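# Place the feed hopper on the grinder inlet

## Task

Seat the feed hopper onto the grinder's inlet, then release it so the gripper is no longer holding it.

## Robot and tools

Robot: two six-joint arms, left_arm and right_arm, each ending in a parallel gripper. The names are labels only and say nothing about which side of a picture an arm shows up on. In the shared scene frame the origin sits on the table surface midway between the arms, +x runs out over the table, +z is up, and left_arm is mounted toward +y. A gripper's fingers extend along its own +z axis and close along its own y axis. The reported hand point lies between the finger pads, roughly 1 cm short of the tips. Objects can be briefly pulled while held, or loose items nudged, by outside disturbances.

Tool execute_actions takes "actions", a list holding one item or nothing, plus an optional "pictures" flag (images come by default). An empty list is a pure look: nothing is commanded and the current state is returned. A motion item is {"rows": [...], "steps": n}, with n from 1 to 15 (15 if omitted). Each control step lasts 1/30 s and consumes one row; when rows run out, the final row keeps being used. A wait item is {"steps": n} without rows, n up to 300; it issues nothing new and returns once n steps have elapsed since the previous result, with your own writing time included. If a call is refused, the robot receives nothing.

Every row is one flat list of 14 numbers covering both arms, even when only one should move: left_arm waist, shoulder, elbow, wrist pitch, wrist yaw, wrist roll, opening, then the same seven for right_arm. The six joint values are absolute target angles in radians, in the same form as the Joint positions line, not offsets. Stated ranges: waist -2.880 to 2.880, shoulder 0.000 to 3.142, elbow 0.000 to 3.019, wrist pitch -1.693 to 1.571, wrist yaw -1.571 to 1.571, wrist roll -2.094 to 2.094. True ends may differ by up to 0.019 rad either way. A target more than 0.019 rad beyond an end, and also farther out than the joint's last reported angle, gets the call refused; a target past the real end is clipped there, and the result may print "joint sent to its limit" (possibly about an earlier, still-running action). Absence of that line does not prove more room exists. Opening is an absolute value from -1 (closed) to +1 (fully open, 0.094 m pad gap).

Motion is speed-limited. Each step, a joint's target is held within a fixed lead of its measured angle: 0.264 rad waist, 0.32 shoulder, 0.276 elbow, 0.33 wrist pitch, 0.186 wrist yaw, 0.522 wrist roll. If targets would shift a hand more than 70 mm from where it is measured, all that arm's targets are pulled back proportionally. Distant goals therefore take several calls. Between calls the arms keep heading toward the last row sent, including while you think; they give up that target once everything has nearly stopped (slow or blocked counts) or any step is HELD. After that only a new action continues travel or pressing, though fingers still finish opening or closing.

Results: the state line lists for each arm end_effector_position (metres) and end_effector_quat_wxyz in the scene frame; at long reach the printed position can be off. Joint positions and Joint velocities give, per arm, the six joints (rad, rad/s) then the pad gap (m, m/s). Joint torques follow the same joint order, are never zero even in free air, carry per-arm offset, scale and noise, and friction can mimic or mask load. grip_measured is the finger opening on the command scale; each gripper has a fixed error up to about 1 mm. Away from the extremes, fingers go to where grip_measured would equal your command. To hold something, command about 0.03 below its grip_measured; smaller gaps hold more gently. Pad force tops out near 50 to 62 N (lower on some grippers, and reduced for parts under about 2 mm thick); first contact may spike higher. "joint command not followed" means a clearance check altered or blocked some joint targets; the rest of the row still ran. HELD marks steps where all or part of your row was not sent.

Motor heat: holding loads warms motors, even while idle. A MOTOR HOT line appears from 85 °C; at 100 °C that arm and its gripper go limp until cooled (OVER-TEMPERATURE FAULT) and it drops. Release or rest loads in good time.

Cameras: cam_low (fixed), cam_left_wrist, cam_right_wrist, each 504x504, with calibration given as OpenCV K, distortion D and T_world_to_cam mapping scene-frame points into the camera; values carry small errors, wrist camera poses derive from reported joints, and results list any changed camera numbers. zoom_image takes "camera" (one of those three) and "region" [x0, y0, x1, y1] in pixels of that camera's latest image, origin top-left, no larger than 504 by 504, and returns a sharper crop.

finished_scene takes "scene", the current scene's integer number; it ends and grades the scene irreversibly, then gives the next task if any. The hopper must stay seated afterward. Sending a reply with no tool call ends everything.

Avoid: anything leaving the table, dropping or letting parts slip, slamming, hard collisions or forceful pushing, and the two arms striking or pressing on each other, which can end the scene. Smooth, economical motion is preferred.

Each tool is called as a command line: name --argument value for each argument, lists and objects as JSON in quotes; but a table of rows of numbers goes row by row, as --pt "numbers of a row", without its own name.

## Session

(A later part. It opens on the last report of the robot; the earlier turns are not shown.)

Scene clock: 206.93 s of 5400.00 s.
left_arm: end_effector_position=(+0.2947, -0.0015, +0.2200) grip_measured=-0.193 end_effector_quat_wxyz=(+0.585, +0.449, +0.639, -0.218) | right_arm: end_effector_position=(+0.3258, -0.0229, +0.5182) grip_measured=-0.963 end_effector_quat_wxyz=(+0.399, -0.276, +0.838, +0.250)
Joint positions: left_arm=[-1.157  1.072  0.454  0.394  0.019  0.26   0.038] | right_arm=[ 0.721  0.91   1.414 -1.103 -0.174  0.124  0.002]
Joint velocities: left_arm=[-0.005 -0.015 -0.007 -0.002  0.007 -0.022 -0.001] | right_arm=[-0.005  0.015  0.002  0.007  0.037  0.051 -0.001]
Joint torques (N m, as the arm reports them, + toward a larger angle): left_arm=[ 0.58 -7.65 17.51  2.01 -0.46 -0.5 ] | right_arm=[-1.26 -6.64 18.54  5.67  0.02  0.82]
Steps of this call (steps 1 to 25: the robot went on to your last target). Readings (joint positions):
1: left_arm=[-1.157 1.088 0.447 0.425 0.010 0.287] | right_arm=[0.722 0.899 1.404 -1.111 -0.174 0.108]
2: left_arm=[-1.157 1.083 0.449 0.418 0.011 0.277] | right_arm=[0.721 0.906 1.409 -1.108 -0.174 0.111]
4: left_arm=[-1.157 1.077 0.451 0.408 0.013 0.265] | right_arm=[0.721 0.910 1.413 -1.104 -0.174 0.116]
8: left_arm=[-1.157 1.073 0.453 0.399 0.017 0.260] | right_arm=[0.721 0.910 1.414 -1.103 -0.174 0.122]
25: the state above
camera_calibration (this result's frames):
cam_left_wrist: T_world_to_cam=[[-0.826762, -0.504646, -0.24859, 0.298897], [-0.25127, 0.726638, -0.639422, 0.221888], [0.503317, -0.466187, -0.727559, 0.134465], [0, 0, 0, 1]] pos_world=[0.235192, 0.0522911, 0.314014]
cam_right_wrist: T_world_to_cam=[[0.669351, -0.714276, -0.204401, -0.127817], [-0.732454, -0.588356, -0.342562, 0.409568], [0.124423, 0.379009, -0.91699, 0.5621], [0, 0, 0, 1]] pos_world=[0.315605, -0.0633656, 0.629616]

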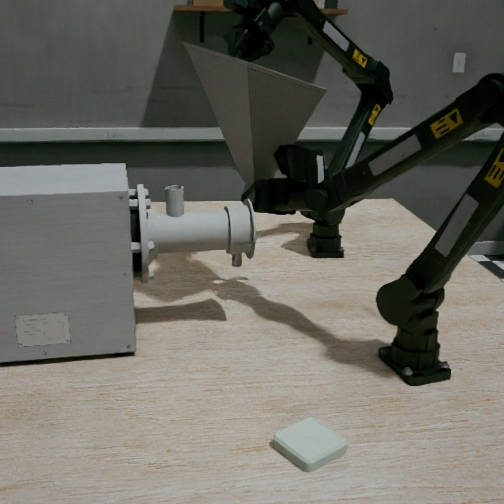

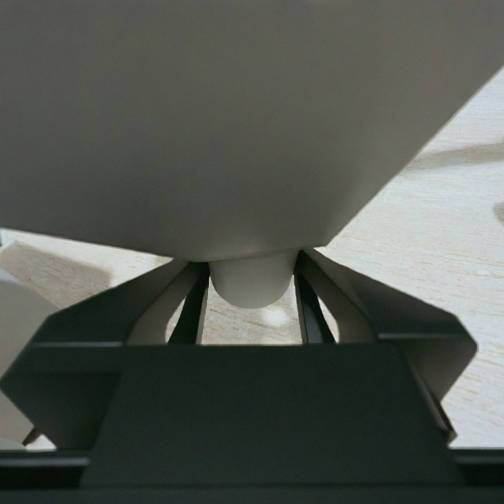

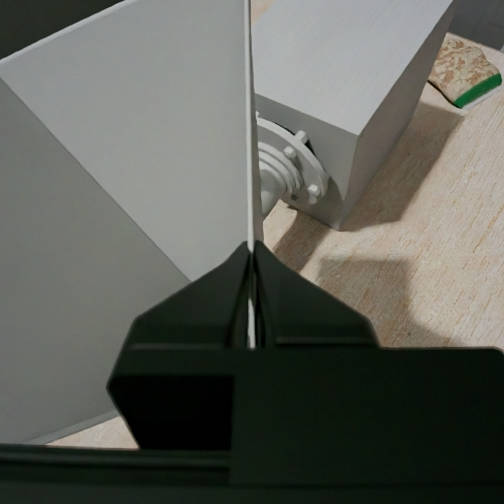

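execute_actions --actions '[{"rows":[[-1.15,0.99,0.65,0.39,0,0.17,-0.26,0.70,0.91,1.56,-1.02,-0.17,0.25,-1],[-1.15,0.98,0.66,0.37,0,0.155,-0.26,0.695,0.925,1.58,-1.02,-0.17,0.25,-1],[-1.15,0.97,0.67,0.35,0,0.14,-0.26,0.69,0.94,1.60,-1.02,-0.165,0.26,-1],[-1.15,0.96,0.68,0.33,0,0.125,-0.26,0.685,0.95,1.62,-1.015,-0.165,0.26,-1],[-1.15,0.95,0.69,0.31,0,0.11,-0.26,0.68,0.965,1.64,-1.015,-0.16,0.27,-1],[-1.15,0.94,0.70,0.29,0,0.09,-0.26,0.675,0.98,1.66,-1.01,-0.16,0.27,-1],[-1.15,0.93,0.71,0.27,0,0.07,-0.26,0.67,0.99,1.68,-1.01,-0.155,0.28,-1],[-1.15,0.92,0.72,0.25,0,0.055,-0.26,0.665,1.005,1.70,-1.005,-0.155,0.28,-1],[-1.15,0.91,0.73,0.23,0,0.04,-0.26,0.66,1.02,1.72,-1.005,-0.15,0.29,-1],[-1.15,0.90,0.74,0.21,0,0.02,-0.26,0.655,1.03,1.74,-1.0,-0.15,0.29,-1],[-1.15,0.89,0.75,0.19,0,0.0,-0.26,0.65,1.045,1.76,-1.0,-0.15,0.30,-1],[-1.15,0.88,0.76,0.175,0,-0.015,-0.26,0.645,1.06,1.78,-0.995,-0.15,0.31,-1],[-1.15,0.87,0.775,0.16,0,-0.03,-0.26,0.64,1.07,1.80,-0.995,-0.15,0.32,-1],[-1.15,0.855,0.79,0.145,0,-0.045,-0.26,0.64,1.08,1.81,-0.99,-0.15,0.33,-1],[-1.15,0.84,0.80,0.13,0,-0.06,-0.26,0.64,1.09,1.82,-0.99,-0.15,0.33,-1]],"steps":15}]' --pictures false

execute_actions --actions '[{"steps":40}]'

Scene clock: 212.73 s of 5400.00 s.
left_arm: end_effector_position=(+0.2936, -0.0001, +0.2528) grip_measured=-0.193 end_effector_quat_wxyz=(+0.555, +0.394, +0.683, -0.265) | right_arm: end_effector_position=(+0.3780, +0.0046, +0.5401) grip_measured=-0.963 end_effector_quat_wxyz=(+0.397, -0.254, +0.846, +0.250)
Joint positions: left_arm=[-1.157  0.987  0.523  0.218  0.019  0.082  0.038] | right_arm=[ 0.696  1.072  1.571 -1.103 -0.173  0.152  0.002]
Joint velocities: left_arm=[-0.015 -0.23   0.149 -0.393  0.037 -0.462 -0.001] | right_arm=[-0.044  0.337  0.3   -0.007 -0.095  0.081 -0.   ]
Joint torques (N m, as the arm reports them, + toward a larger angle): left_arm=[ 0.53 -7.05 17.26  1.85 -0.29  0.19] | right_arm=[-2.48 -8.33 18.96  5.2   0.46  0.64]
Steps of this call (steps 1 to 15: the robot went on to your last target; steps 16 to 90: nothing new was sent; then 2.30 s passed at rest; steps 91 to 105: all 15 steps of this action). Readings (joint positions):
91: left_arm=[-1.157 1.071 0.455 0.393 0.019 0.259] | right_arm=[0.721 0.912 1.415 -1.103 -0.174 0.125]
92: left_arm=[-1.157 1.070 0.457 0.388 0.019 0.256] | right_arm=[0.721 0.915 1.420 -1.103 -0.174 0.126]
94: left_arm=[-1.157 1.062 0.464 0.372 0.019 0.240] | right_arm=[0.719 0.932 1.436 -1.103 -0.173 0.126]
98: left_arm=[-1.157 1.038 0.484 0.322 0.019 0.187] | right_arm=[0.712 0.982 1.484 -1.103 -0.173 0.129]
105: the state above

Scene clock: 214.07 s of 5400.00 s.
left_arm: end_effector_position=(+0.2918, +0.0106, +0.2586) grip_measured=-0.194 end_effector_quat_wxyz=(+0.537, +0.372, +0.707, -0.271) | right_arm: end_effector_position=(+0.3917, +0.0138, +0.5406) grip_measured=-0.963 end_effector_quat_wxyz=(+0.388, -0.237, +0.853, +0.258)
Joint positions: left_arm=[-1.15   0.936  0.535  0.122  0.008  0.02   0.038] | right_arm=[ 0.692  1.116  1.607 -1.103 -0.178  0.192  0.002]
Joint velocities: left_arm=[-0.005 -0.015 -0.002 -0.007  0.022  0.007  0.   ] | right_arm=[ 0.005 -0.005 -0.007  0.002 -0.007  0.037  0.   ]
Joint torques (N m, as the arm reports them, + toward a larger angle): left_arm=[ 0.41 -6.4  18.55  1.81 -0.09 -0.37] | right_arm=[-2.05 -8.88 19.29  5.19  0.57  0.63]
Steps of this call (steps 1 to 30: the robot went on to your last target; steps 31 to 40: nothing new was sent). Readings (joint positions):
1: left_arm=[-1.157 0.979 0.527 0.205 0.019 0.068] | right_arm=[0.695 1.083 1.582 -1.103 -0.173 0.156]
2: left_arm=[-1.157 0.972 0.531 0.193 0.019 0.055] | right_arm=[0.693 1.093 1.592 -1.103 -0.173 0.161]
4: left_arm=[-1.153 0.961 0.534 0.171 0.011 0.041] | right_arm=[0.692 1.105 1.603 -1.103 -0.175 0.168]
8: left_arm=[-1.150 0.949 0.535 0.145 0.009 0.028] | right_arm=[0.692 1.113 1.607 -1.103 -0.176 0.180]
40: the state above
All arms were judged still, so your last target was given up. Only a new action makes them travel on or press farther. Fingers that are still opening or closing keep moving.
camera_calibration (this result's frames):
cam_left_wrist: T_world_to_cam=[[-0.81491, -0.579271, -0.0191652, 0.250217], [-0.444112, 0.645333, -0.621538, 0.289638], [0.372407, -0.497986, -0.783149, 0.222582], [0, 0, 0, 1]] pos_world=[0.249644, 0.0688732, 0.359132]
cam_right_wrist: T_world_to_cam=[[0.610866, -0.747375, -0.261292, -0.0870276], [-0.785509, -0.530801, -0.318162, 0.493908], [0.0990919, 0.399601, -0.911318, 0.567137], [0, 0, 0, 1]] pos_world=[0.384933, -0.029504, 0.651245]

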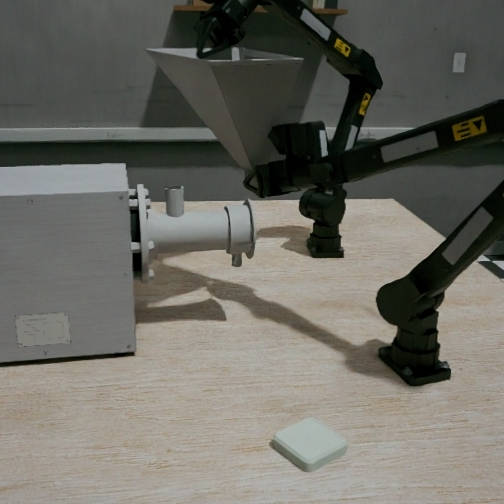

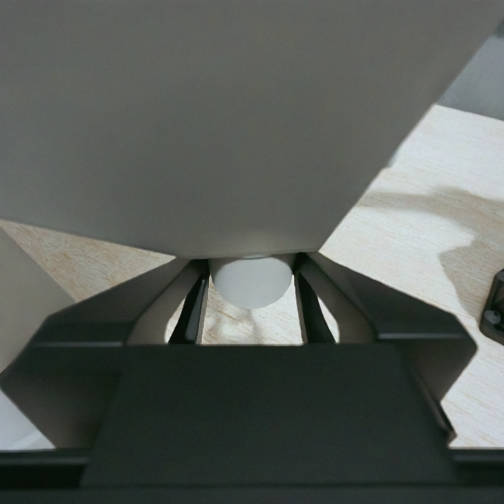

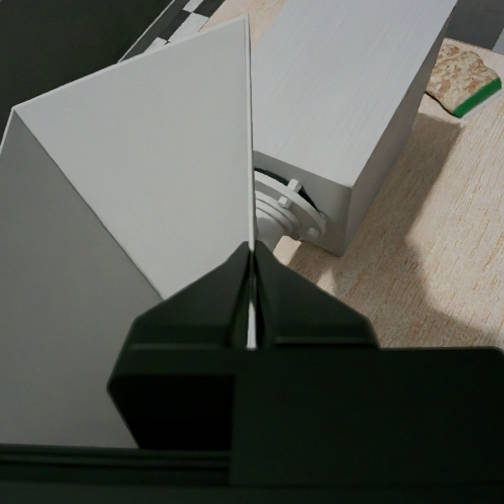

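execute_actions --actions '[{"rows":[[-1.13,0.89,0.66,0.18,0.02,0.0,-0.26,0.69,1.12,1.75,-1.04,-0.17,0.28,-1],[-1.115,0.89,0.665,0.18,0.035,0.0,-0.26,0.69,1.13,1.765,-1.04,-0.17,0.28,-1],[-1.10,0.89,0.67,0.18,0.05,0.0,-0.26,0.69,1.14,1.78,-1.04,-0.17,0.28,-1],[-1.085,0.89,0.675,0.18,0.065,0.005,-0.26,0.69,1.15,1.795,-1.04,-0.17,0.28,-1],[-1.07,0.89,0.68,0.18,0.08,0.005,-0.26,0.69,1.16,1.81,-1.04,-0.17,0.28,-1],[-1.055,0.89,0.685,0.18,0.095,0.01,-0.26,0.69,1.17,1.825,-1.04,-0.17,0.28,-1],[-1.04,0.89,0.69,0.18,0.11,0.01,-0.26,0.69,1.18,1.84,-1.04,-0.17,0.28,-1],[-1.025,0.89,0.695,0.18,0.125,0.015,-0.26,0.69,1.19,1.855,-1.04,-0.17,0.28,-1],[-1.01,0.89,0.70,0.18,0.14,0.015,-0.26,0.69,1.20,1.87,-1.04,-0.17,0.28,-1],[-0.995,0.89,0.705,0.18,0.155,0.02,-0.26,0.69,1.21,1.885,-1.04,-0.17,0.28,-1],[-0.98,0.89,0.71,0.18,0.17,0.02,-0.26,0.69,1.22,1.90,-1.04,-0.17,0.28,-1],[-0.965,0.89,0.715,0.18,0.185,0.025,-0.26,0.69,1.23,1.915,-1.04,-0.17,0.28,-1],[-0.95,0.89,0.72,0.18,0.20,0.025,-0.26,0.69,1.24,1.93,-1.04,-0.17,0.28,-1],[-0.94,0.89,0.72,0.18,0.21,0.03,-0.26,0.69,1.25,1.945,-1.04,-0.17,0.28,-1]],"steps":15}]' --pictures false

execute_actions --actions '[{"steps":30}]' --pictures false

Scene clock: 225.57 s of 5400.00 s.
left_arm: end_effector_position=(+0.3259, +0.0380, +0.2656) grip_measured=-0.194 end_effector_quat_wxyz=(+0.540, +0.365, +0.703, -0.284) | right_arm: end_effector_position=(+0.4294, +0.0475, +0.5471) grip_measured=-0.963 end_effector_quat_wxyz=(+0.378, -0.236, +0.857, +0.260)
Joint positions: left_arm=[-0.984  0.933  0.54   0.13   0.18   0.043  0.038] | right_arm=[ 0.7    1.255  1.742 -1.116 -0.181  0.202  0.002]
Joint velocities: left_arm=[ 0.112 -0.044  0.007  0.017  0.168 -0.125 -0.   ] | right_arm=[-0.005  0.2    0.3   -0.237 -0.007  0.081  0.001]
Joint torques (N m, as the arm reports them, + toward a larger angle): left_arm=[ 1.74 -4.75 18.3   2.65  0.64  0.09] | right_arm=[ -0.42 -11.67  18.75   5.51   0.2    0.4 ]
Steps of this call (steps 1 to 90: nothing new was sent; then 8.00 s passed at rest; steps 91 to 105: all 15 steps of this action). Readings (joint positions):
91: left_arm=[-1.149 0.936 0.535 0.123 0.011 0.020] | right_arm=[0.693 1.117 1.608 -1.103 -0.179 0.193]
92: left_arm=[-1.144 0.936 0.535 0.125 0.017 0.020] | right_arm=[0.694 1.120 1.612 -1.104 -0.181 0.196]
94: left_arm=[-1.126 0.936 0.535 0.129 0.036 0.024] | right_arm=[0.698 1.134 1.628 -1.105 -0.181 0.200]
98: left_arm=[-1.069 0.936 0.539 0.130 0.087 0.036] | right_arm=[0.699 1.179 1.671 -1.105 -0.181 0.200]
105: the state above

Scene clock: 226.57 s of 5400.00 s.
left_arm: end_effector_position=(+0.3338, +0.0444, +0.2695) grip_measured=-0.194 end_effector_quat_wxyz=(+0.544, +0.364, +0.701, -0.282) | right_arm: end_effector_position=(+0.4346, +0.0527, +0.5520) grip_measured=-0.963 end_effector_quat_wxyz=(+0.380, -0.237, +0.855, +0.261)
Joint positions: left_arm=[-0.951  0.933  0.546  0.13   0.206  0.054  0.038] | right_arm=[ 0.702  1.277  1.772 -1.121 -0.181  0.202  0.002]
Joint velocities: left_arm=[ 0.005  0.005  0.007 -0.007 -0.007 -0.066  0.   ] | right_arm=[ 0.005 -0.005 -0.002 -0.007 -0.081 -0.037  0.   ]
Joint torques (N m, as the arm reports them, + toward a larger angle): left_arm=[ 0.92 -5.42 18.47  2.75  0.25 -0.17] | right_arm=[ -0.54 -11.82  19.18   4.78   0.22   0.43]
Steps of this call (steps 1 to 30: the robot went on to your last target). Readings (joint positions):
1: left_arm=[-0.979 0.933 0.542 0.130 0.183 0.043] | right_arm=[0.700 1.260 1.750 -1.121 -0.181 0.202]
2: left_arm=[-0.972 0.933 0.543 0.130 0.188 0.045] | right_arm=[0.701 1.262 1.755 -1.121 -0.181 0.202]
4: left_arm=[-0.960 0.933 0.545 0.130 0.198 0.051] | right_arm=[0.701 1.269 1.764 -1.121 -0.181 0.202]
8: left_arm=[-0.952 0.933 0.546 0.130 0.205 0.053] | right_arm=[0.702 1.276 1.771 -1.121 -0.181 0.202]
30: the state above
All arms were judged still, so your last target was given up. Only a new action makes them travel on or press farther. Fingers that are still opening or closing keep moving.

execute_actions --actions '[{"rows":[[-0.95,0.78,0.62,0.16,0.21,0.04,-0.26,0.70,1.15,1.86,-1.08,-0.18,0.26,-1]],"steps":15}]' --pictures false

execute_actions --actions '[{"steps":20}]' --pictures false

Scene clock: 230.17 s of 5400.00 s.
left_arm: end_effector_position=(+0.3169, +0.0528, +0.3063) grip_measured=-0.194 end_effector_quat_wxyz=(+0.576, +0.374, +0.668, -0.289) | right_arm: end_effector_position=(+0.4076, +0.0327, +0.5893) grip_measured=-0.965 end_effector_quat_wxyz=(+0.408, -0.226, +0.840, +0.278)
Joint positions: left_arm=[-0.957  0.83   0.546  0.108  0.222  0.085  0.038] | right_arm=[ 0.703  1.201  1.776 -1.122 -0.18   0.227  0.002]
Joint velocities: left_arm=[-0.005 -0.093 -0.007  0.012  0.007 -0.007 -0.001] | right_arm=[-0.005 -0.034  0.007 -0.007  0.022 -0.051  0.001]
Joint torques (N m, as the arm reports them, + toward a larger angle): left_arm=[ 0.8  -5.94 16.36  3.52 -0.52 -0.62] | right_arm=[ -0.33 -12.44  15.73   4.07  -0.1    0.17]
Steps of this call (steps 1 to 90: nothing new was sent; then 0.10 s passed at rest; steps 91 to 105: all 15 steps of this action). Readings (joint positions):
91: left_arm=[-0.951 0.928 0.546 0.130 0.206 0.054] | right_arm=[0.703 1.276 1.772 -1.122 -0.182 0.202]
92: left_arm=[-0.951 0.920 0.546 0.126 0.207 0.054] | right_arm=[0.703 1.275 1.772 -1.123 -0.182 0.202]
94: left_arm=[-0.951 0.902 0.546 0.112 0.208 0.056] | right_arm=[0.703 1.267 1.772 -1.123 -0.183 0.202]
98: left_arm=[-0.951 0.870 0.546 0.108 0.218 0.070] | right_arm=[0.703 1.237 1.772 -1.123 -0.182 0.209]
105: the state above

Scene clock: 230.83 s of 5400.00 s.
left_arm: end_effector_position=(+0.3163, +0.0534, +0.3082) grip_measured=-0.194 end_effector_quat_wxyz=(+0.577, +0.374, +0.666, -0.289) | right_arm: end_effector_position=(+0.4069, +0.0321, +0.5912) grip_measured=-0.965 end_effector_quat_wxyz=(+0.409, -0.223, +0.839, +0.280)
Joint positions: left_arm=[-0.957  0.825  0.546  0.108  0.222  0.086  0.038] | right_arm=[ 0.703  1.2    1.778 -1.122 -0.18   0.233  0.002]
Joint velocities: left_arm=[-0.015 -0.005  0.002 -0.027  0.007  0.007  0.001] | right_arm=[ 0.005 -0.005  0.002  0.002 -0.037 -0.007 -0.001]
Joint torques (N m, as the arm reports them, + toward a larger angle): left_arm=[ 0.95 -6.11 16.29  3.56 -0.53 -0.54] | right_arm=[ -0.11 -12.79  16.2    4.26  -0.1    0.23]
Steps of this call (steps 1 to 15: the robot went on to your last target; steps 16 to 20: nothing new was sent). Readings (joint positions):
1: left_arm=[-0.957 0.827 0.546 0.108 0.222 0.086] | right_arm=[0.703 1.200 1.777 -1.122 -0.180 0.229]
2: left_arm=[-0.957 0.826 0.546 0.108 0.222 0.086] | right_arm=[0.703 1.200 1.778 -1.122 -0.180 0.230]
4: left_arm=[-0.957 0.825 0.546 0.108 0.222 0.086] | right_arm=[0.703 1.200 1.778 -1.122 -0.180 0.232]
8: left_arm=[-0.957 0.825 0.546 0.108 0.222 0.086] | right_arm=[0.703 1.200 1.778 -1.122 -0.180 0.232]
20: the state above
All arms were judged still, so your last target was given up. Only a new action makes them travel on or press farther. Fingers that are still opening or closing keep moving.

execute_actions --actions '[{"rows":[[-0.94,0.79,0.64,0.16,0.23,0.06,-0.26,0.70,1.16,1.89,-1.07,-0.18,0.27,-1],[-0.928,0.796,0.65,0.16,0.242,0.06,-0.26,0.70,1.172,1.91,-1.07,-0.18,0.27,-1],[-0.916,0.802,0.66,0.165,0.255,0.06,-0.26,0.70,1.184,1.93,-1.065,-0.18,0.27,-1],[-0.904,0.808,0.67,0.165,0.267,0.06,-0.26,0.70,1.196,1.945,-1.065,-0.18,0.27,-1],[-0.892,0.815,0.68,0.17,0.28,0.06,-0.26,0.70,1.208,1.96,-1.06,-0.18,0.27,-1],[-0.88,0.821,0.69,0.17,0.292,0.06,-0.26,0.70,1.22,1.975,-1.06,-0.17,0.27,-1],[-0.868,0.828,0.70,0.175,0.305,0.06,-0.26,0.70,1.232,1.99,-1.055,-0.17,0.27,-1],[-0.856,0.834,0.707,0.175,0.317,0.06,-0.26,0.70,1.244,2.005,-1.055,-0.17,0.27,-1],[-0.844,0.841,0.714,0.18,0.33,0.06,-0.26,0.70,1.256,2.02,-1.05,-0.17,0.27,-1],[-0.832,0.847,0.72,0.18,0.342,0.06,-0.26,0.70,1.268,2.035,-1.05,-0.17,0.27,-1],[-0.82,0.854,0.726,0.185,0.355,0.06,-0.26,0.70,1.28,2.05,-1.045,-0.16,0.27,-1],[-0.805,0.86,0.732,0.185,0.367,0.06,-0.26,0.70,1.292,2.065,-1.045,-0.16,0.27,-1],[-0.79,0.867,0.738,0.19,0.38,0.06,-0.26,0.70,1.304,2.08,-1.04,-0.16,0.27,-1],[-0.775,0.873,0.744,0.19,0.392,0.06,-0.26,0.70,1.316,2.09,-1.04,-0.16,0.27,-1],[-0.76,0.88,0.75,0.19,0.405,0.06,-0.26,0.70,1.33,2.10,-1.04,-0.16,0.27,-1]],"steps":15}]' --pictures false

execute_actions --actions '[{"steps":25}]'

Scene clock: 237.97 s of 5400.00 s.
left_arm: end_effector_position=(+0.3543, +0.0773, +0.3252) grip_measured=-0.194 end_effector_quat_wxyz=(+0.592, +0.371, +0.655, -0.289) | right_arm: end_effector_position=(+0.4369, +0.0603, +0.6149) grip_measured=-0.965 end_effector_quat_wxyz=(+0.420, -0.224, +0.831, +0.289)
Joint positions: left_arm=[-0.798  0.865  0.589  0.134  0.375  0.115  0.038] | right_arm=[ 0.711  1.316  1.928 -1.122 -0.181  0.239  0.002]
Joint velocities: left_arm=[ 0.444  0.2    0.154  0.081  0.315  0.095 -0.001] | right_arm=[-0.024  0.347  0.369 -0.002  0.081  0.022  0.   ]
Joint torques (N m, as the arm reports them, + toward a larger angle): left_arm=[ 0.25 -2.6  19.24  2.96  0.45 -0.66] | right_arm=[ -0.73 -10.95  18.9    5.49   0.69   0.3 ]
Steps of this call (steps 1 to 90: nothing new was sent; then 3.63 s passed at rest; steps 91 to 105: all 15 steps of this action). Readings (joint positions):
91: left_arm=[-0.957 0.825 0.546 0.108 0.228 0.087] | right_arm=[0.703 1.200 1.779 -1.122 -0.180 0.234]
92: left_arm=[-0.956 0.825 0.546 0.108 0.235 0.087] | right_arm=[0.703 1.200 1.780 -1.122 -0.180 0.237]
94: left_arm=[-0.946 0.825 0.546 0.112 0.251 0.087] | right_arm=[0.703 1.203 1.787 -1.122 -0.180 0.240]
98: left_arm=[-0.901 0.827 0.556 0.120 0.291 0.093] | right_arm=[0.706 1.234 1.830 -1.122 -0.179 0.243]
105: the state above

Scene clock: 238.80 s of 5400.00 s.
left_arm: end_effector_position=(+0.3686, +0.0840, +0.3217) grip_measured=-0.194 end_effector_quat_wxyz=(+0.590, +0.367, +0.661, -0.283) | right_arm: end_effector_position=(+0.4503, +0.0704, +0.6119) grip_measured=-0.965 end_effector_quat_wxyz=(+0.419, -0.229, +0.831, +0.285)
Joint positions: left_arm=[-0.758  0.893  0.6    0.137  0.397  0.12   0.038] | right_arm=[ 0.711  1.358  1.962 -1.122 -0.179  0.227  0.002]
Joint velocities: left_arm=[-0.015 -0.005  0.007  0.017 -0.022 -0.051  0.   ] | right_arm=[-0.015 -0.005  0.007  0.017 -0.051 -0.007  0.001]
Joint torques (N m, as the arm reports them, + toward a larger angle): left_arm=[ 0.21 -3.71 19.43  3.05  0.42 -0.54] | right_arm=[ -0.61 -12.74  17.97   5.32   0.56   0.28]
Steps of this call (steps 1 to 25: the robot went on to your last target). Readings (joint positions):
1: left_arm=[-0.784 0.872 0.594 0.135 0.384 0.118] | right_arm=[0.711 1.327 1.941 -1.122 -0.181 0.236]
2: left_arm=[-0.772 0.878 0.597 0.136 0.390 0.119] | right_arm=[0.711 1.338 1.951 -1.122 -0.181 0.234]
4: left_arm=[-0.761 0.886 0.600 0.136 0.396 0.120] | right_arm=[0.711 1.351 1.962 -1.122 -0.180 0.231]
8: left_arm=[-0.758 0.893 0.600 0.136 0.397 0.120] | right_arm=[0.711 1.358 1.962 -1.122 -0.179 0.227]
25: the state above
camera_calibration (this result's frames):
cam_left_wrist: T_world_to_cam=[[-0.816307, -0.574423, -0.0606644, 0.369985], [-0.362391, 0.591093, -0.720612, 0.32181], [0.449795, -0.566257, -0.690679, 0.227436], [0, 0, 0, 1]] pos_world=[0.316343, 0.151096, 0.41143]
cam_right_wrist: T_world_to_cam=[[0.626775, -0.724858, -0.28589, -0.0555349], [-0.765467, -0.504207, -0.399795, 0.631697], [0.145647, 0.469421, -0.87088, 0.553072], [0, 0, 0, 1]] pos_world=[0.437798, 0.0186274, 0.718331]

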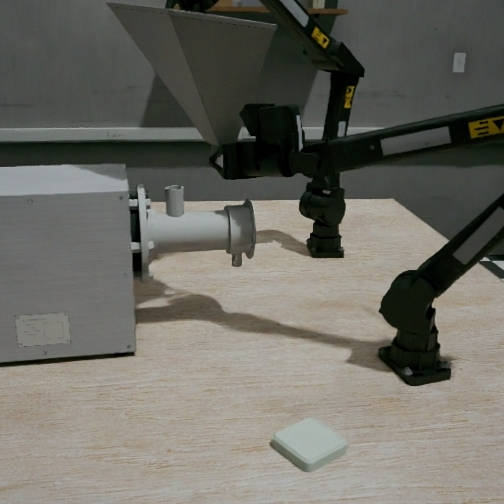

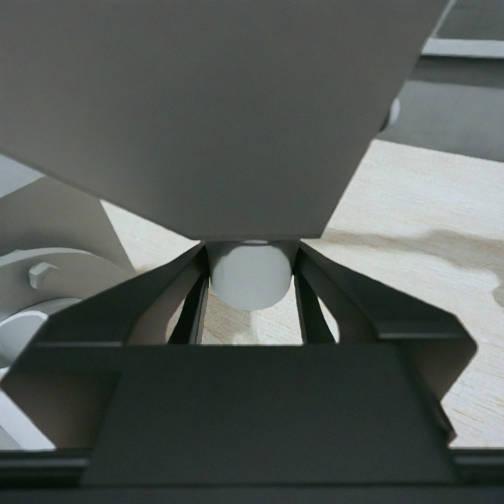

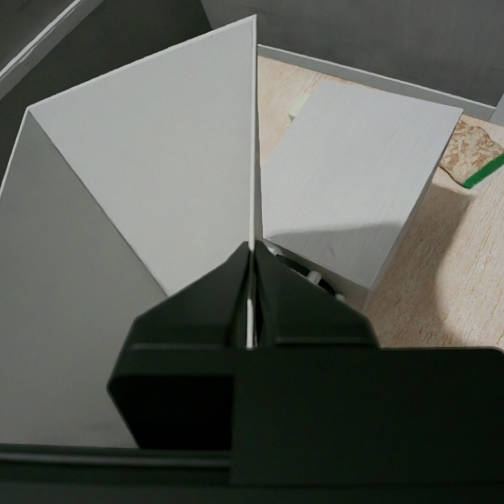

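execute_actions --actions '[{"rows":[[-0.748,0.887,0.753,0.19,0.417,0.06,-0.26,0.70,1.345,2.11,-1.04,-0.16,0.27,-1],[-0.736,0.894,0.756,0.193,0.428,0.06,-0.26,0.70,1.36,2.12,-1.035,-0.16,0.27,-1],[-0.724,0.901,0.76,0.195,0.44,0.06,-0.26,0.70,1.375,2.13,-1.035,-0.16,0.27,-1],[-0.712,0.908,0.763,0.197,0.452,0.065,-0.26,0.70,1.39,2.14,-1.03,-0.16,0.27,-1],[-0.70,0.915,0.766,0.199,0.463,0.065,-0.26,0.70,1.405,2.15,-1.03,-0.16,0.27,-1],[-0.688,0.922,0.77,0.2,0.475,0.065,-0.26,0.70,1.42,2.165,-1.025,-0.155,0.27,-1],[-0.676,0.929,0.773,0.202,0.487,0.07,-0.26,0.70,1.435,2.18,-1.025,-0.155,0.27,-1],[-0.664,0.936,0.776,0.204,0.498,0.07,-0.26,0.70,1.45,2.19,-1.02,-0.155,0.27,-1],[-0.652,0.943,0.78,0.206,0.51,0.07,-0.26,0.70,1.465,2.20,-1.02,-0.155,0.27,-1],[-0.64,0.95,0.783,0.208,0.522,0.075,-0.26,0.70,1.48,2.215,-1.015,-0.15,0.27,-1],[-0.628,0.957,0.786,0.21,0.533,0.075,-0.26,0.70,1.492,2.225,-1.015,-0.15,0.27,-1],[-0.616,0.964,0.79,0.211,0.545,0.075,-0.26,0.70,1.504,2.235,-1.01,-0.15,0.27,-1],[-0.604,0.971,0.793,0.212,0.557,0.08,-0.26,0.70,1.516,2.25,-1.005,-0.15,0.27,-1],[-0.592,0.978,0.796,0.214,0.568,0.08,-0.26,0.70,1.528,2.26,-1.0,-0.15,0.27,-1],[-0.58,0.985,0.80,0.215,0.58,0.08,-0.26,0.70,1.54,2.27,-1.0,-0.15,0.27,-1]],"steps":15}]' --pictures false

execute_actions --actions '[{"steps":20}]' --pictures false

Scene clock: 243.77 s of 5400.00 s.
left_arm: end_effector_position=(+0.4205, +0.1196, +0.3278) grip_measured=-0.194 end_effector_quat_wxyz=(+0.598, +0.356, +0.663, -0.276) | right_arm: end_effector_position=(+0.4974, +0.1056, +0.6208) grip_measured=-0.965 end_effector_quat_wxyz=(+0.430, -0.227, +0.826, +0.286)
Joint positions: left_arm=[-0.582  0.985  0.662  0.166  0.545  0.142  0.038] | right_arm=[ 0.711  1.516  2.143 -1.122 -0.173  0.226  0.002]
Joint velocities: left_arm=[0.357 0.249 0.061 0.042 0.33  0.081 0.001] | right_arm=[ 0.005  0.366  0.266 -0.007 -0.037  0.007  0.001]
Joint torques (N m, as the arm reports them, + toward a larger angle): left_arm=[-1.32 -5.51 19.58  2.99  1.06 -0.7 ] | right_arm=[ -0.28 -13.59  18.39   8.3    0.97   0.35]
Steps of this call (steps 1 to 15: the robot went on to your last target; steps 16 to 90: nothing new was sent; then 1.47 s passed at rest; steps 91 to 105: all 15 steps of this action). Readings (joint positions):
91: left_arm=[-0.758 0.893 0.600 0.137 0.399 0.120] | right_arm=[0.711 1.358 1.963 -1.122 -0.179 0.227]
92: left_arm=[-0.754 0.894 0.601 0.138 0.405 0.120] | right_arm=[0.711 1.359 1.965 -1.122 -0.179 0.227]
94: left_arm=[-0.740 0.897 0.605 0.142 0.419 0.121] | right_arm=[0.711 1.370 1.980 -1.122 -0.178 0.227]
98: left_arm=[-0.682 0.921 0.629 0.153 0.460 0.130] | right_arm=[0.711 1.419 2.046 -1.122 -0.178 0.227]
105: the state above

Scene clock: 244.43 s of 5400.00 s.
left_arm: end_effector_position=(+0.4310, +0.1255, +0.3151) grip_measured=-0.194 end_effector_quat_wxyz=(+0.588, +0.351, +0.675, -0.275) | right_arm: end_effector_position=(+0.5112, +0.1158, +0.6068) grip_measured=-0.965 end_effector_quat_wxyz=(+0.422, -0.229, +0.831, +0.280)
Joint positions: left_arm=[-0.557  1.018  0.664  0.168  0.559  0.143  0.038] | right_arm=[ 0.711  1.555  2.16  -1.122 -0.171  0.221  0.002]
Joint velocities: left_arm=[-0.005 -0.005  0.007  0.002 -0.051  0.007  0.   ] | right_arm=[-0.005 -0.005  0.007 -0.012 -0.037  0.066 -0.   ]
Joint torques (N m, as the arm reports them, + toward a larger angle): left_arm=[-1.18 -6.55 18.55  2.94  0.95 -0.58] | right_arm=[ -0.9  -16.09  17.52   7.64   0.76   0.37]
Steps of this call (steps 1 to 20: the robot went on to your last target). Readings (joint positions):
1: left_arm=[-0.572 0.993 0.664 0.167 0.552 0.143] | right_arm=[0.711 1.528 2.151 -1.122 -0.173 0.225]
2: left_arm=[-0.564 0.999 0.664 0.168 0.555 0.143] | right_arm=[0.711 1.537 2.157 -1.122 -0.172 0.225]
4: left_arm=[-0.558 1.008 0.664 0.168 0.558 0.143] | right_arm=[0.711 1.550 2.160 -1.122 -0.172 0.225]
8: left_arm=[-0.557 1.018 0.664 0.168 0.559 0.143] | right_arm=[0.711 1.555 2.160 -1.122 -0.171 0.222]
20: the state above

execute_actions --actions '[{"rows":[[-0.56,0.985,0.80,0.215,0.58,0.09,-0.26,0.70,1.52,2.28,-1.08,-0.16,0.27,-1],[-0.548,0.993,0.804,0.217,0.593,0.09,-0.26,0.70,1.54,2.31,-1.095,-0.16,0.27,-1],[-0.536,1.001,0.808,0.219,0.606,0.09,-0.26,0.70,1.56,2.34,-1.11,-0.16,0.27,-1],[-0.524,1.009,0.812,0.221,0.619,0.09,-0.26,0.70,1.58,2.37,-1.125,-0.16,0.27,-1],[-0.512,1.017,0.816,0.223,0.632,0.095,-0.26,0.70,1.60,2.40,-1.14,-0.16,0.27,-1],[-0.50,1.025,0.82,0.225,0.645,0.095,-0.26,0.70,1.62,2.43,-1.155,-0.16,0.27,-1],[-0.488,1.033,0.824,0.227,0.658,0.095,-0.26,0.70,1.64,2.46,-1.17,-0.16,0.27,-1],[-0.476,1.041,0.828,0.229,0.671,0.1,-0.26,0.70,1.66,2.49,-1.185,-0.16,0.27,-1],[-0.464,1.049,0.832,0.231,0.684,0.1,-0.26,0.70,1.68,2.52,-1.2,-0.16,0.27,-1],[-0.452,1.057,0.836,0.233,0.697,0.1,-0.26,0.70,1.70,2.55,-1.215,-0.16,0.27,-1],[-0.44,1.065,0.84,0.235,0.71,0.1,-0.26,0.70,1.72,2.58,-1.23,-0.16,0.27,-1],[-0.428,1.073,0.844,0.237,0.723,0.1,-0.26,0.70,1.74,2.61,-1.245,-0.16,0.27,-1],[-0.416,1.081,0.848,0.239,0.736,0.1,-0.26,0.70,1.76,2.64,-1.26,-0.16,0.27,-1],[-0.408,1.089,0.852,0.24,0.75,0.1,-0.26,0.70,1.78,2.67,-1.275,-0.16,0.27,-1],[-0.40,1.095,0.855,0.24,0.76,0.1,-0.26,0.70,1.80,2.70,-1.29,-0.16,0.27,-1]],"steps":15}]' --pictures false

execute_actions --actions '[{"steps":25}]'

Scene clock: 251.13 s of 5400.00 s.
left_arm: end_effector_position=(+0.4662, +0.1572, +0.3443) grip_measured=-0.194 end_effector_quat_wxyz=(+0.605, +0.355, +0.650, -0.293) | right_arm: end_effector_position=(+0.5446, +0.1389, +0.6369) grip_measured=-0.965 end_effector_quat_wxyz=(+0.424, -0.218, +0.833, +0.280)
Joint positions: left_arm=[-0.418  1.086  0.749  0.204  0.735  0.138  0.038] | right_arm=[ 0.711  1.779  2.561 -1.292 -0.158  0.239  0.002]
Joint velocities: left_arm=[0.249 0.22  0.129 0.061 0.388 0.051 0.   ] | right_arm=[-0.005  0.581  0.882 -0.418 -0.022  0.037  0.001]
Joint torques (N m, as the arm reports them, + toward a larger angle): left_arm=[ 0.54 -6.03 17.85  2.61  0.76 -0.45] | right_arm=[ -0.6  -18.21  15.32   3.76  -0.21   0.22]
Steps of this call (steps 1 to 15: the robot went on to your last target; steps 16 to 90: nothing new was sent; then 3.20 s passed at rest; steps 91 to 105: all 15 steps of this action). Readings (joint positions):
91: left_arm=[-0.556 1.018 0.664 0.168 0.560 0.143] | right_arm=[0.711 1.555 2.160 -1.126 -0.171 0.221]
92: left_arm=[-0.555 1.018 0.664 0.168 0.569 0.143] | right_arm=[0.711 1.555 2.164 -1.131 -0.171 0.221]
94: left_arm=[-0.550 1.018 0.666 0.169 0.587 0.140] | right_arm=[0.711 1.567 2.188 -1.152 -0.165 0.222]
98: left_arm=[-0.509 1.026 0.690 0.179 0.633 0.130] | right_arm=[0.711 1.635 2.315 -1.208 -0.162 0.231]
105: the state above

Scene clock: 251.97 s of 5400.00 s.
left_arm: end_effector_position=(+0.4743, +0.1610, +0.3335) grip_measured=-0.194 end_effector_quat_wxyz=(+0.596, +0.352, +0.658, -0.297) | right_arm: end_effector_position=(+0.5564, +0.1472, +0.6252) grip_measured=-0.965 end_effector_quat_wxyz=(+0.416, -0.218, +0.838, +0.276)
Joint positions: left_arm=[-0.402  1.117  0.754  0.206  0.753  0.138  0.038] | right_arm=[ 0.711  1.827  2.61  -1.314 -0.157  0.24   0.002]
Joint velocities: left_arm=[-0.005  0.005 -0.002 -0.012 -0.007  0.037  0.001] | right_arm=[-0.005 -0.005 -0.022 -0.002 -0.037  0.037 -0.001]
Joint torques (N m, as the arm reports them, + toward a larger angle): left_arm=[ 0.51 -7.26 18.12  2.92  0.51 -0.46] | right_arm=[ -0.46 -19.97  15.76   3.44  -0.24   0.26]
Steps of this call (steps 1 to 25: the robot went on to your last target). Readings (joint positions):
1: left_arm=[-0.410 1.093 0.753 0.205 0.742 0.138] | right_arm=[0.711 1.796 2.586 -1.302 -0.158 0.240]
2: left_arm=[-0.405 1.098 0.754 0.205 0.745 0.138] | right_arm=[0.711 1.808 2.600 -1.306 -0.158 0.240]
4: left_arm=[-0.402 1.107 0.754 0.205 0.749 0.138] | right_arm=[0.711 1.821 2.606 -1.311 -0.158 0.240]
8: left_arm=[-0.402 1.117 0.754 0.205 0.752 0.138] | right_arm=[0.711 1.827 2.607 -1.313 -0.157 0.240]
25: the state above
camera_calibration (this result's frames):
cam_left_wrist: T_world_to_cam=[[-0.814858, -0.578813, -0.0313298, 0.491403], [-0.369565, 0.560395, -0.741201, 0.338313], [0.446574, -0.592395, -0.670552, 0.230604], [0, 0, 0, 1]] pos_world=[0.42247, 0.23145, 0.420785]
cam_right_wrist: T_world_to_cam=[[0.603377, -0.744282, -0.286322, -0.0464583], [-0.783921, -0.487715, -0.384191, 0.754993], [0.146303, 0.456266, -0.877734, 0.51897], [0, 0, 0, 1]] pos_world=[0.543959, 0.0968544, 0.732278]

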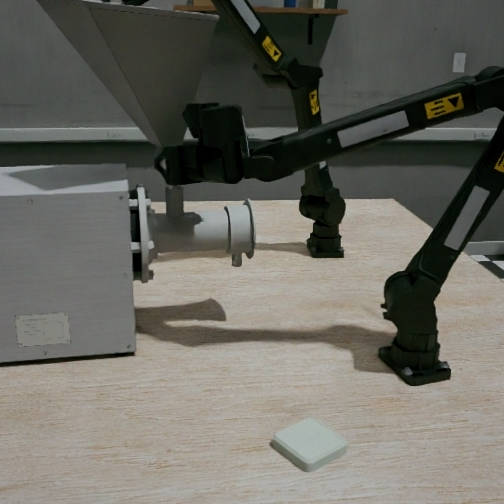

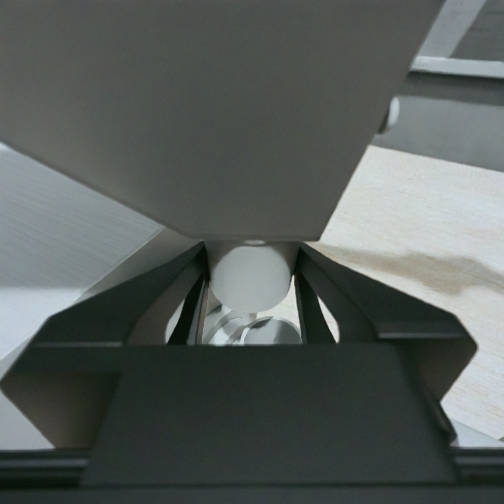

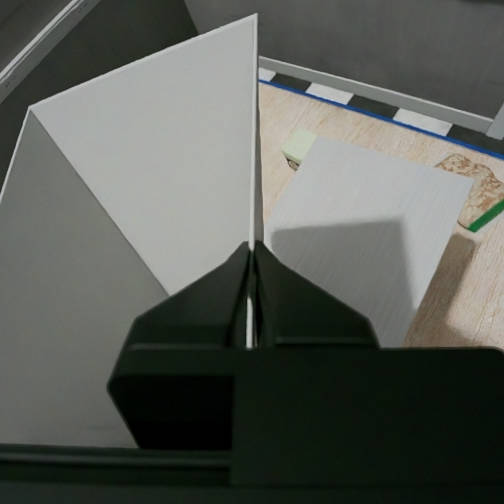

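execute_actions --actions '[{"rows":[[-0.425,1.095,0.83,0.24,0.76,0.1,-0.26,0.70,1.81,2.70,-1.3,-0.16,0.27,-1],[-0.425,1.095,0.81,0.24,0.76,0.1,-0.26,0.70,1.82,2.70,-1.3,-0.16,0.27,-1],[-0.425,1.095,0.80,0.24,0.76,0.1,-0.26,0.70,1.825,2.70,-1.3,-0.16,0.27,-1],[-0.425,1.095,0.79,0.24,0.76,0.1,-0.26,0.70,1.83,2.70,-1.3,-0.16,0.27,-1],[-0.425,1.095,0.78,0.24,0.76,0.1,-0.26,0.70,1.835,2.70,-1.3,-0.16,0.27,-1]],"steps":15}]'

Scene clock: 256.30 s of 5400.00 s.
left_arm: end_effector_position=(+0.4735, +0.1589, +0.3334) grip_measured=-0.194 end_effector_quat_wxyz=(+0.594, +0.352, +0.659, -0.299) | right_arm: end_effector_position=(+0.5580, +0.1469, +0.6224) grip_measured=-0.965 end_effector_quat_wxyz=(+0.413, -0.217, +0.841, +0.274)
Joint positions: left_arm=[-0.407  1.117  0.754  0.206  0.75   0.133  0.038] | right_arm=[ 0.709  1.836  2.621 -1.326 -0.156  0.24   0.002]
Joint velocities: left_arm=[-0.015 -0.005 -0.002 -0.017 -0.037  0.066  0.   ] | right_arm=[-0.005 -0.015 -0.022 -0.012  0.051  0.051 -0.   ]
Joint torques (N m, as the arm reports them, + toward a larger angle): left_arm=[-1.22 -7.56 12.1   2.74  0.64 -0.37] | right_arm=[ -0.62 -17.62  14.88   3.52  -0.29   0.26]
Steps of this call (steps 1 to 15: the robot went on to your last target; steps 16 to 90: nothing new was sent; then 0.83 s passed at rest; steps 91 to 105: all 15 steps of this action). Readings (joint positions):
91: left_arm=[-0.402 1.117 0.754 0.206 0.753 0.138] | right_arm=[0.711 1.827 2.610 -1.316 -0.157 0.240]
92: left_arm=[-0.404 1.117 0.754 0.206 0.753 0.138] | right_arm=[0.711 1.828 2.610 -1.317 -0.157 0.240]
94: left_arm=[-0.407 1.117 0.754 0.206 0.752 0.136] | right_arm=[0.710 1.830 2.613 -1.322 -0.156 0.240]
98: left_arm=[-0.407 1.117 0.754 0.206 0.750 0.133] | right_arm=[0.709 1.835 2.619 -1.325 -0.156 0.240]
105: the state above
camera_calibration (this result's frames):
cam_left_wrist: T_world_to_cam=[[-0.816406, -0.576879, -0.0262878, 0.488275], [-0.371341, 0.5593, -0.741141, 0.340168], [0.442251, -0.59531, -0.670835, 0.232282], [0, 0, 0, 1]] pos_world=[0.422223, 0.229699, 0.420771]
cam_right_wrist: T_world_to_cam=[[0.599448, -0.747592, -0.285951, -0.0459868], [-0.787876, -0.488133, -0.375471, 0.751971], [0.141117, 0.450369, -0.88162, 0.522585], [0, 0, 0, 1]] pos_world=[0.546281, 0.0973263, 0.729915]

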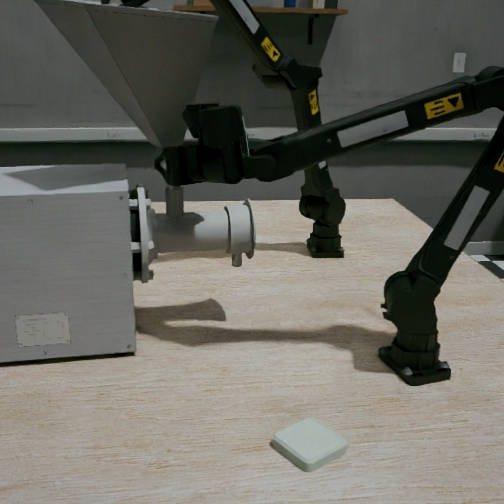

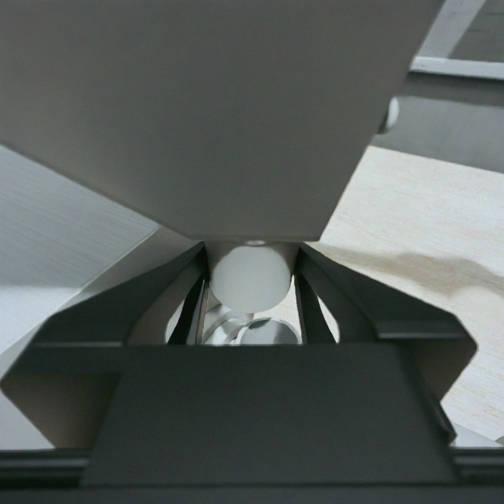

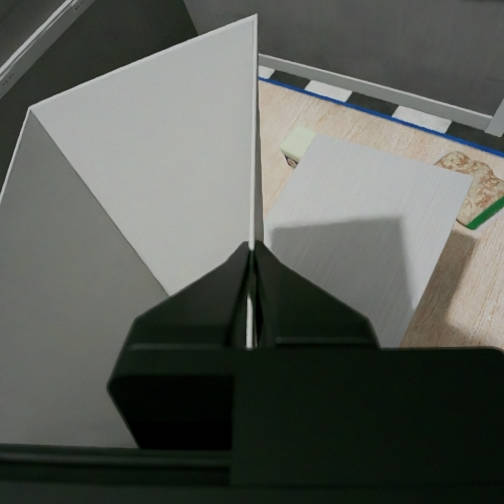

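execute_actions --actions '[{"rows":[[-0.435,1.095,0.77,0.24,0.76,0.1,-0.26,0.70,1.84,2.69,-1.3,-0.16,0.27,-1],[-0.435,1.095,0.76,0.24,0.76,0.1,-0.26,0.70,1.845,2.68,-1.3,-0.16,0.27,-1],[-0.435,1.095,0.75,0.24,0.76,0.1,-0.26,0.70,1.85,2.67,-1.3,-0.16,0.27,-1],[-0.435,1.095,0.74,0.24,0.76,0.1,-0.26,0.70,1.855,2.66,-1.3,-0.16,0.27,-1],[-0.435,1.095,0.73,0.24,0.76,0.1,-0.26,0.70,1.86,2.66,-1.3,-0.16,0.27,-1]],"steps":15}]'

Scene clock: 259.20 s of 5400.00 s.
left_arm: end_effector_position=(+0.4666, +0.1602, +0.3082) grip_measured=-0.194 end_effector_quat_wxyz=(+0.574, +0.336, +0.679, -0.311) | right_arm: end_effector_position=(+0.5689, +0.1576, +0.5923) grip_measured=-0.965 end_effector_quat_wxyz=(+0.385, -0.221, +0.855, +0.267)
Joint positions: left_arm=[-0.409  1.119  0.71   0.207  0.743  0.101  0.038] | right_arm=[ 0.709  1.875  2.621 -1.35  -0.167  0.24   0.002]
Joint velocities: left_arm=[-0.005 -0.005 -0.012 -0.012 -0.022 -0.022 -0.001] | right_arm=[ 0.005  0.005  0.022 -0.007 -0.051 -0.022  0.   ]
Joint torques (N m, as the arm reports them, + toward a larger angle): left_arm=[-1.74 -7.75 11.6   2.59  1.03  0.02] | right_arm=[ -0.61 -19.22  11.72   4.68   0.19   0.26]
Steps of this call (steps 1 to 15: the robot went on to your last target; steps 16 to 72: nothing new was sent; steps 73 to 87: all 15 steps of this action). Readings (joint positions):
73: left_arm=[-0.407 1.117 0.753 0.206 0.750 0.133] | right_arm=[0.709 1.836 2.621 -1.326 -0.156 0.240]
74: left_arm=[-0.408 1.117 0.752 0.206 0.750 0.132] | right_arm=[0.709 1.836 2.621 -1.327 -0.156 0.240]
76: left_arm=[-0.409 1.117 0.746 0.206 0.749 0.129] | right_arm=[0.709 1.840 2.621 -1.331 -0.156 0.240]
80: left_arm=[-0.409 1.117 0.727 0.207 0.745 0.116] | right_arm=[0.709 1.858 2.621 -1.341 -0.161 0.240]
87: the state above
camera_calibration (this result's frames):
cam_left_wrist: T_world_to_cam=[[-0.810647, -0.584487, 0.035028, 0.462394], [-0.42751, 0.54993, -0.717504, 0.338634], [0.400109, -0.596617, -0.695673, 0.246684], [0, 0, 0, 1]] pos_world=[0.420908, 0.231214, 0.398386]
cam_right_wrist: T_world_to_cam=[[0.590942, -0.751806, -0.292534, -0.0436666], [-0.801754, -0.507183, -0.316158, 0.730197], [0.0893214, 0.421371, -0.902479, 0.53608], [0, 0, 0, 1]] pos_world=[0.56336, 0.111626, 0.701885]

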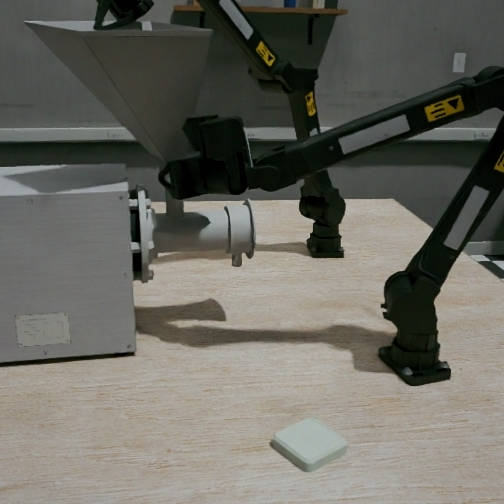

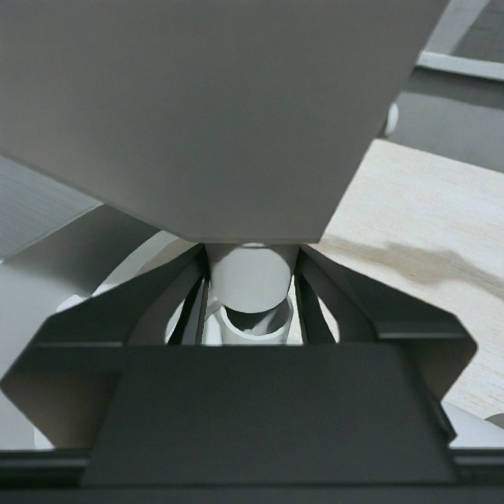

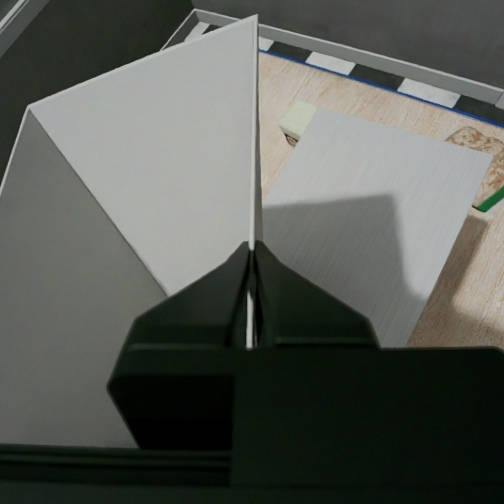

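zoom_image --camera "cam_left_wrist" --region '[190, 230, 320, 350]'

Region (190, 230, 320, 350) of cam_left_wrist's 504x504 image, scaled by 3.877, with more detail than that image has; it fills the top 465 rows of this view, and the rest is white.

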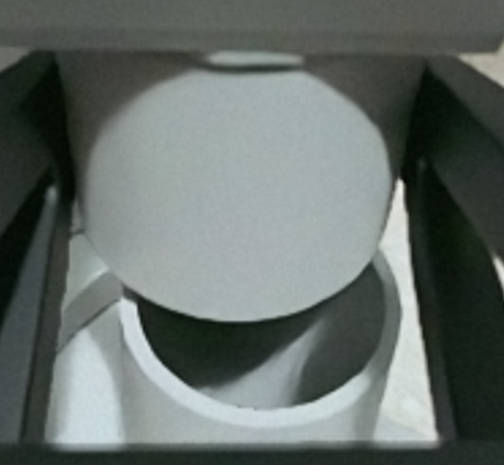

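execute_actions --actions '[{"rows":[[-0.405,1.07,0.73,0.24,0.76,0.1,-0.26,0.70,1.86,2.66,-1.3,-0.16,0.27,-1],[-0.405,1.06,0.73,0.24,0.76,0.1,-0.26,0.70,1.86,2.66,-1.3,-0.16,0.27,-1],[-0.405,1.05,0.725,0.24,0.76,0.1,-0.26,0.70,1.86,2.65,-1.3,-0.16,0.27,-1],[-0.405,1.05,0.72,0.24,0.76,0.1,-0.26,0.70,1.86,2.64,-1.3,-0.16,0.27,-1],[-0.405,1.05,0.715,0.24,0.76,0.1,-0.26,0.70,1.86,2.64,-1.3,-0.16,0.27,-1]],"steps":15}]'

zoom_image --camera "cam_left_wrist" --region '[190, 230, 320, 350]'

Scene clock: 265.10 s of 5400.00 s.
left_arm: end_effector_position=(+0.4641, +0.1627, +0.3055) grip_measured=-0.194 end_effector_quat_wxyz=(+0.572, +0.334, +0.681, -0.312) | right_arm: end_effector_position=(+0.5697, +0.1584, +0.5877) grip_measured=-0.965 end_effector_quat_wxyz=(+0.381, -0.221, +0.857, +0.266)
Joint positions: left_arm=[-0.404  1.113  0.699  0.207  0.748  0.098  0.038] | right_arm=[ 0.709  1.875  2.611 -1.35  -0.167  0.24   0.002]
Joint velocities: left_arm=[-0.005 -0.015 -0.007 -0.012 -0.037 -0.037  0.001] | right_arm=[-0.005 -0.005  0.007 -0.017 -0.022 -0.066 -0.   ]
Joint torques (N m, as the arm reports them, + toward a larger angle): left_arm=[  0.33 -11.11  11.09   2.67   0.8    0.03] | right_arm=[ -0.54 -19.71  10.85   4.64   0.23   0.25]
Steps of this call (steps 1 to 15: the robot went on to your last target; steps 16 to 90: nothing new was sent; then 2.40 s passed at rest; steps 91 to 105: all 15 steps of this action). Readings (joint positions):
91: left_arm=[-0.408 1.119 0.710 0.207 0.743 0.101] | right_arm=[0.709 1.875 2.621 -1.350 -0.167 0.240]
92: left_arm=[-0.407 1.119 0.710 0.207 0.744 0.101] | right_arm=[0.709 1.875 2.621 -1.350 -0.167 0.240]
94: left_arm=[-0.405 1.118 0.709 0.207 0.747 0.101] | right_arm=[0.709 1.875 2.619 -1.350 -0.167 0.240]
98: left_arm=[-0.404 1.113 0.702 0.207 0.747 0.100] | right_arm=[0.709 1.875 2.614 -1.350 -0.167 0.240]
105: the state above
camera_calibration (this result's frames):
cam_left_wrist: T_world_to_cam=[[-0.809628, -0.585483, 0.0413712, 0.459661], [-0.432825, 0.547944, -0.715835, 0.336492], [0.39644, -0.597467, -0.697043, 0.249671], [0, 0, 0, 1]] pos_world=[0.418817, 0.233915, 0.395888]
cam_right_wrist: T_world_to_cam=[[0.588928, -0.753276, -0.292813, -0.0434113], [-0.80399, -0.509196, -0.307116, 0.726079], [0.0822436, 0.416288, -0.905506, 0.538173], [0, 0, 0, 1]] pos_world=[0.565065, 0.112981, 0.697598]

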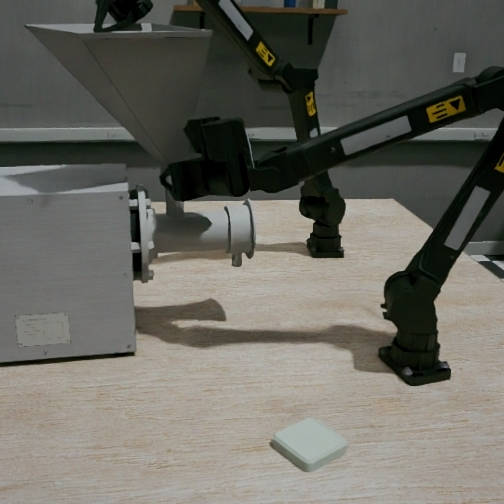

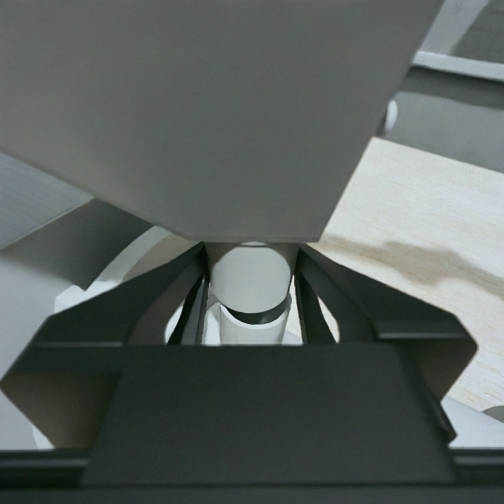

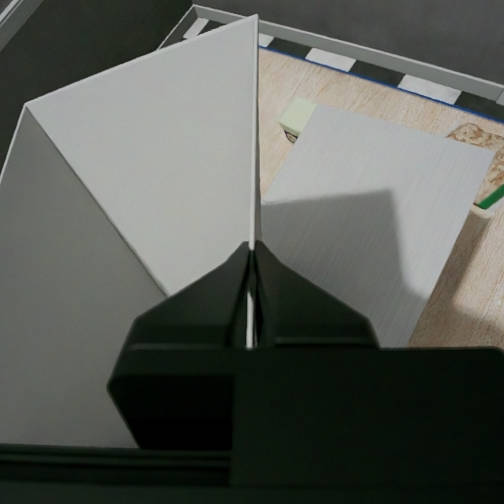

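Region (190, 230, 320, 350) of cam_left_wrist's 504x504 image, scaled by 3.877, with more detail than that image has; it fills the top 465 rows of this view, and the rest is white.

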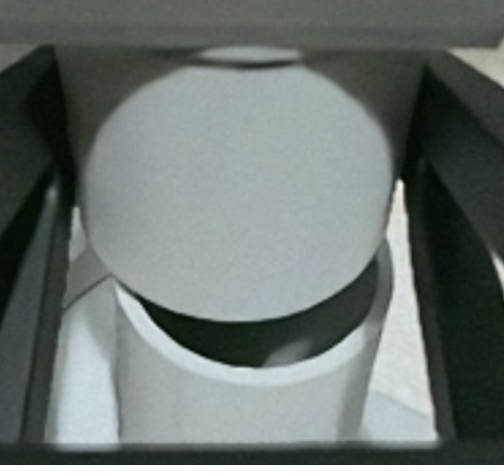

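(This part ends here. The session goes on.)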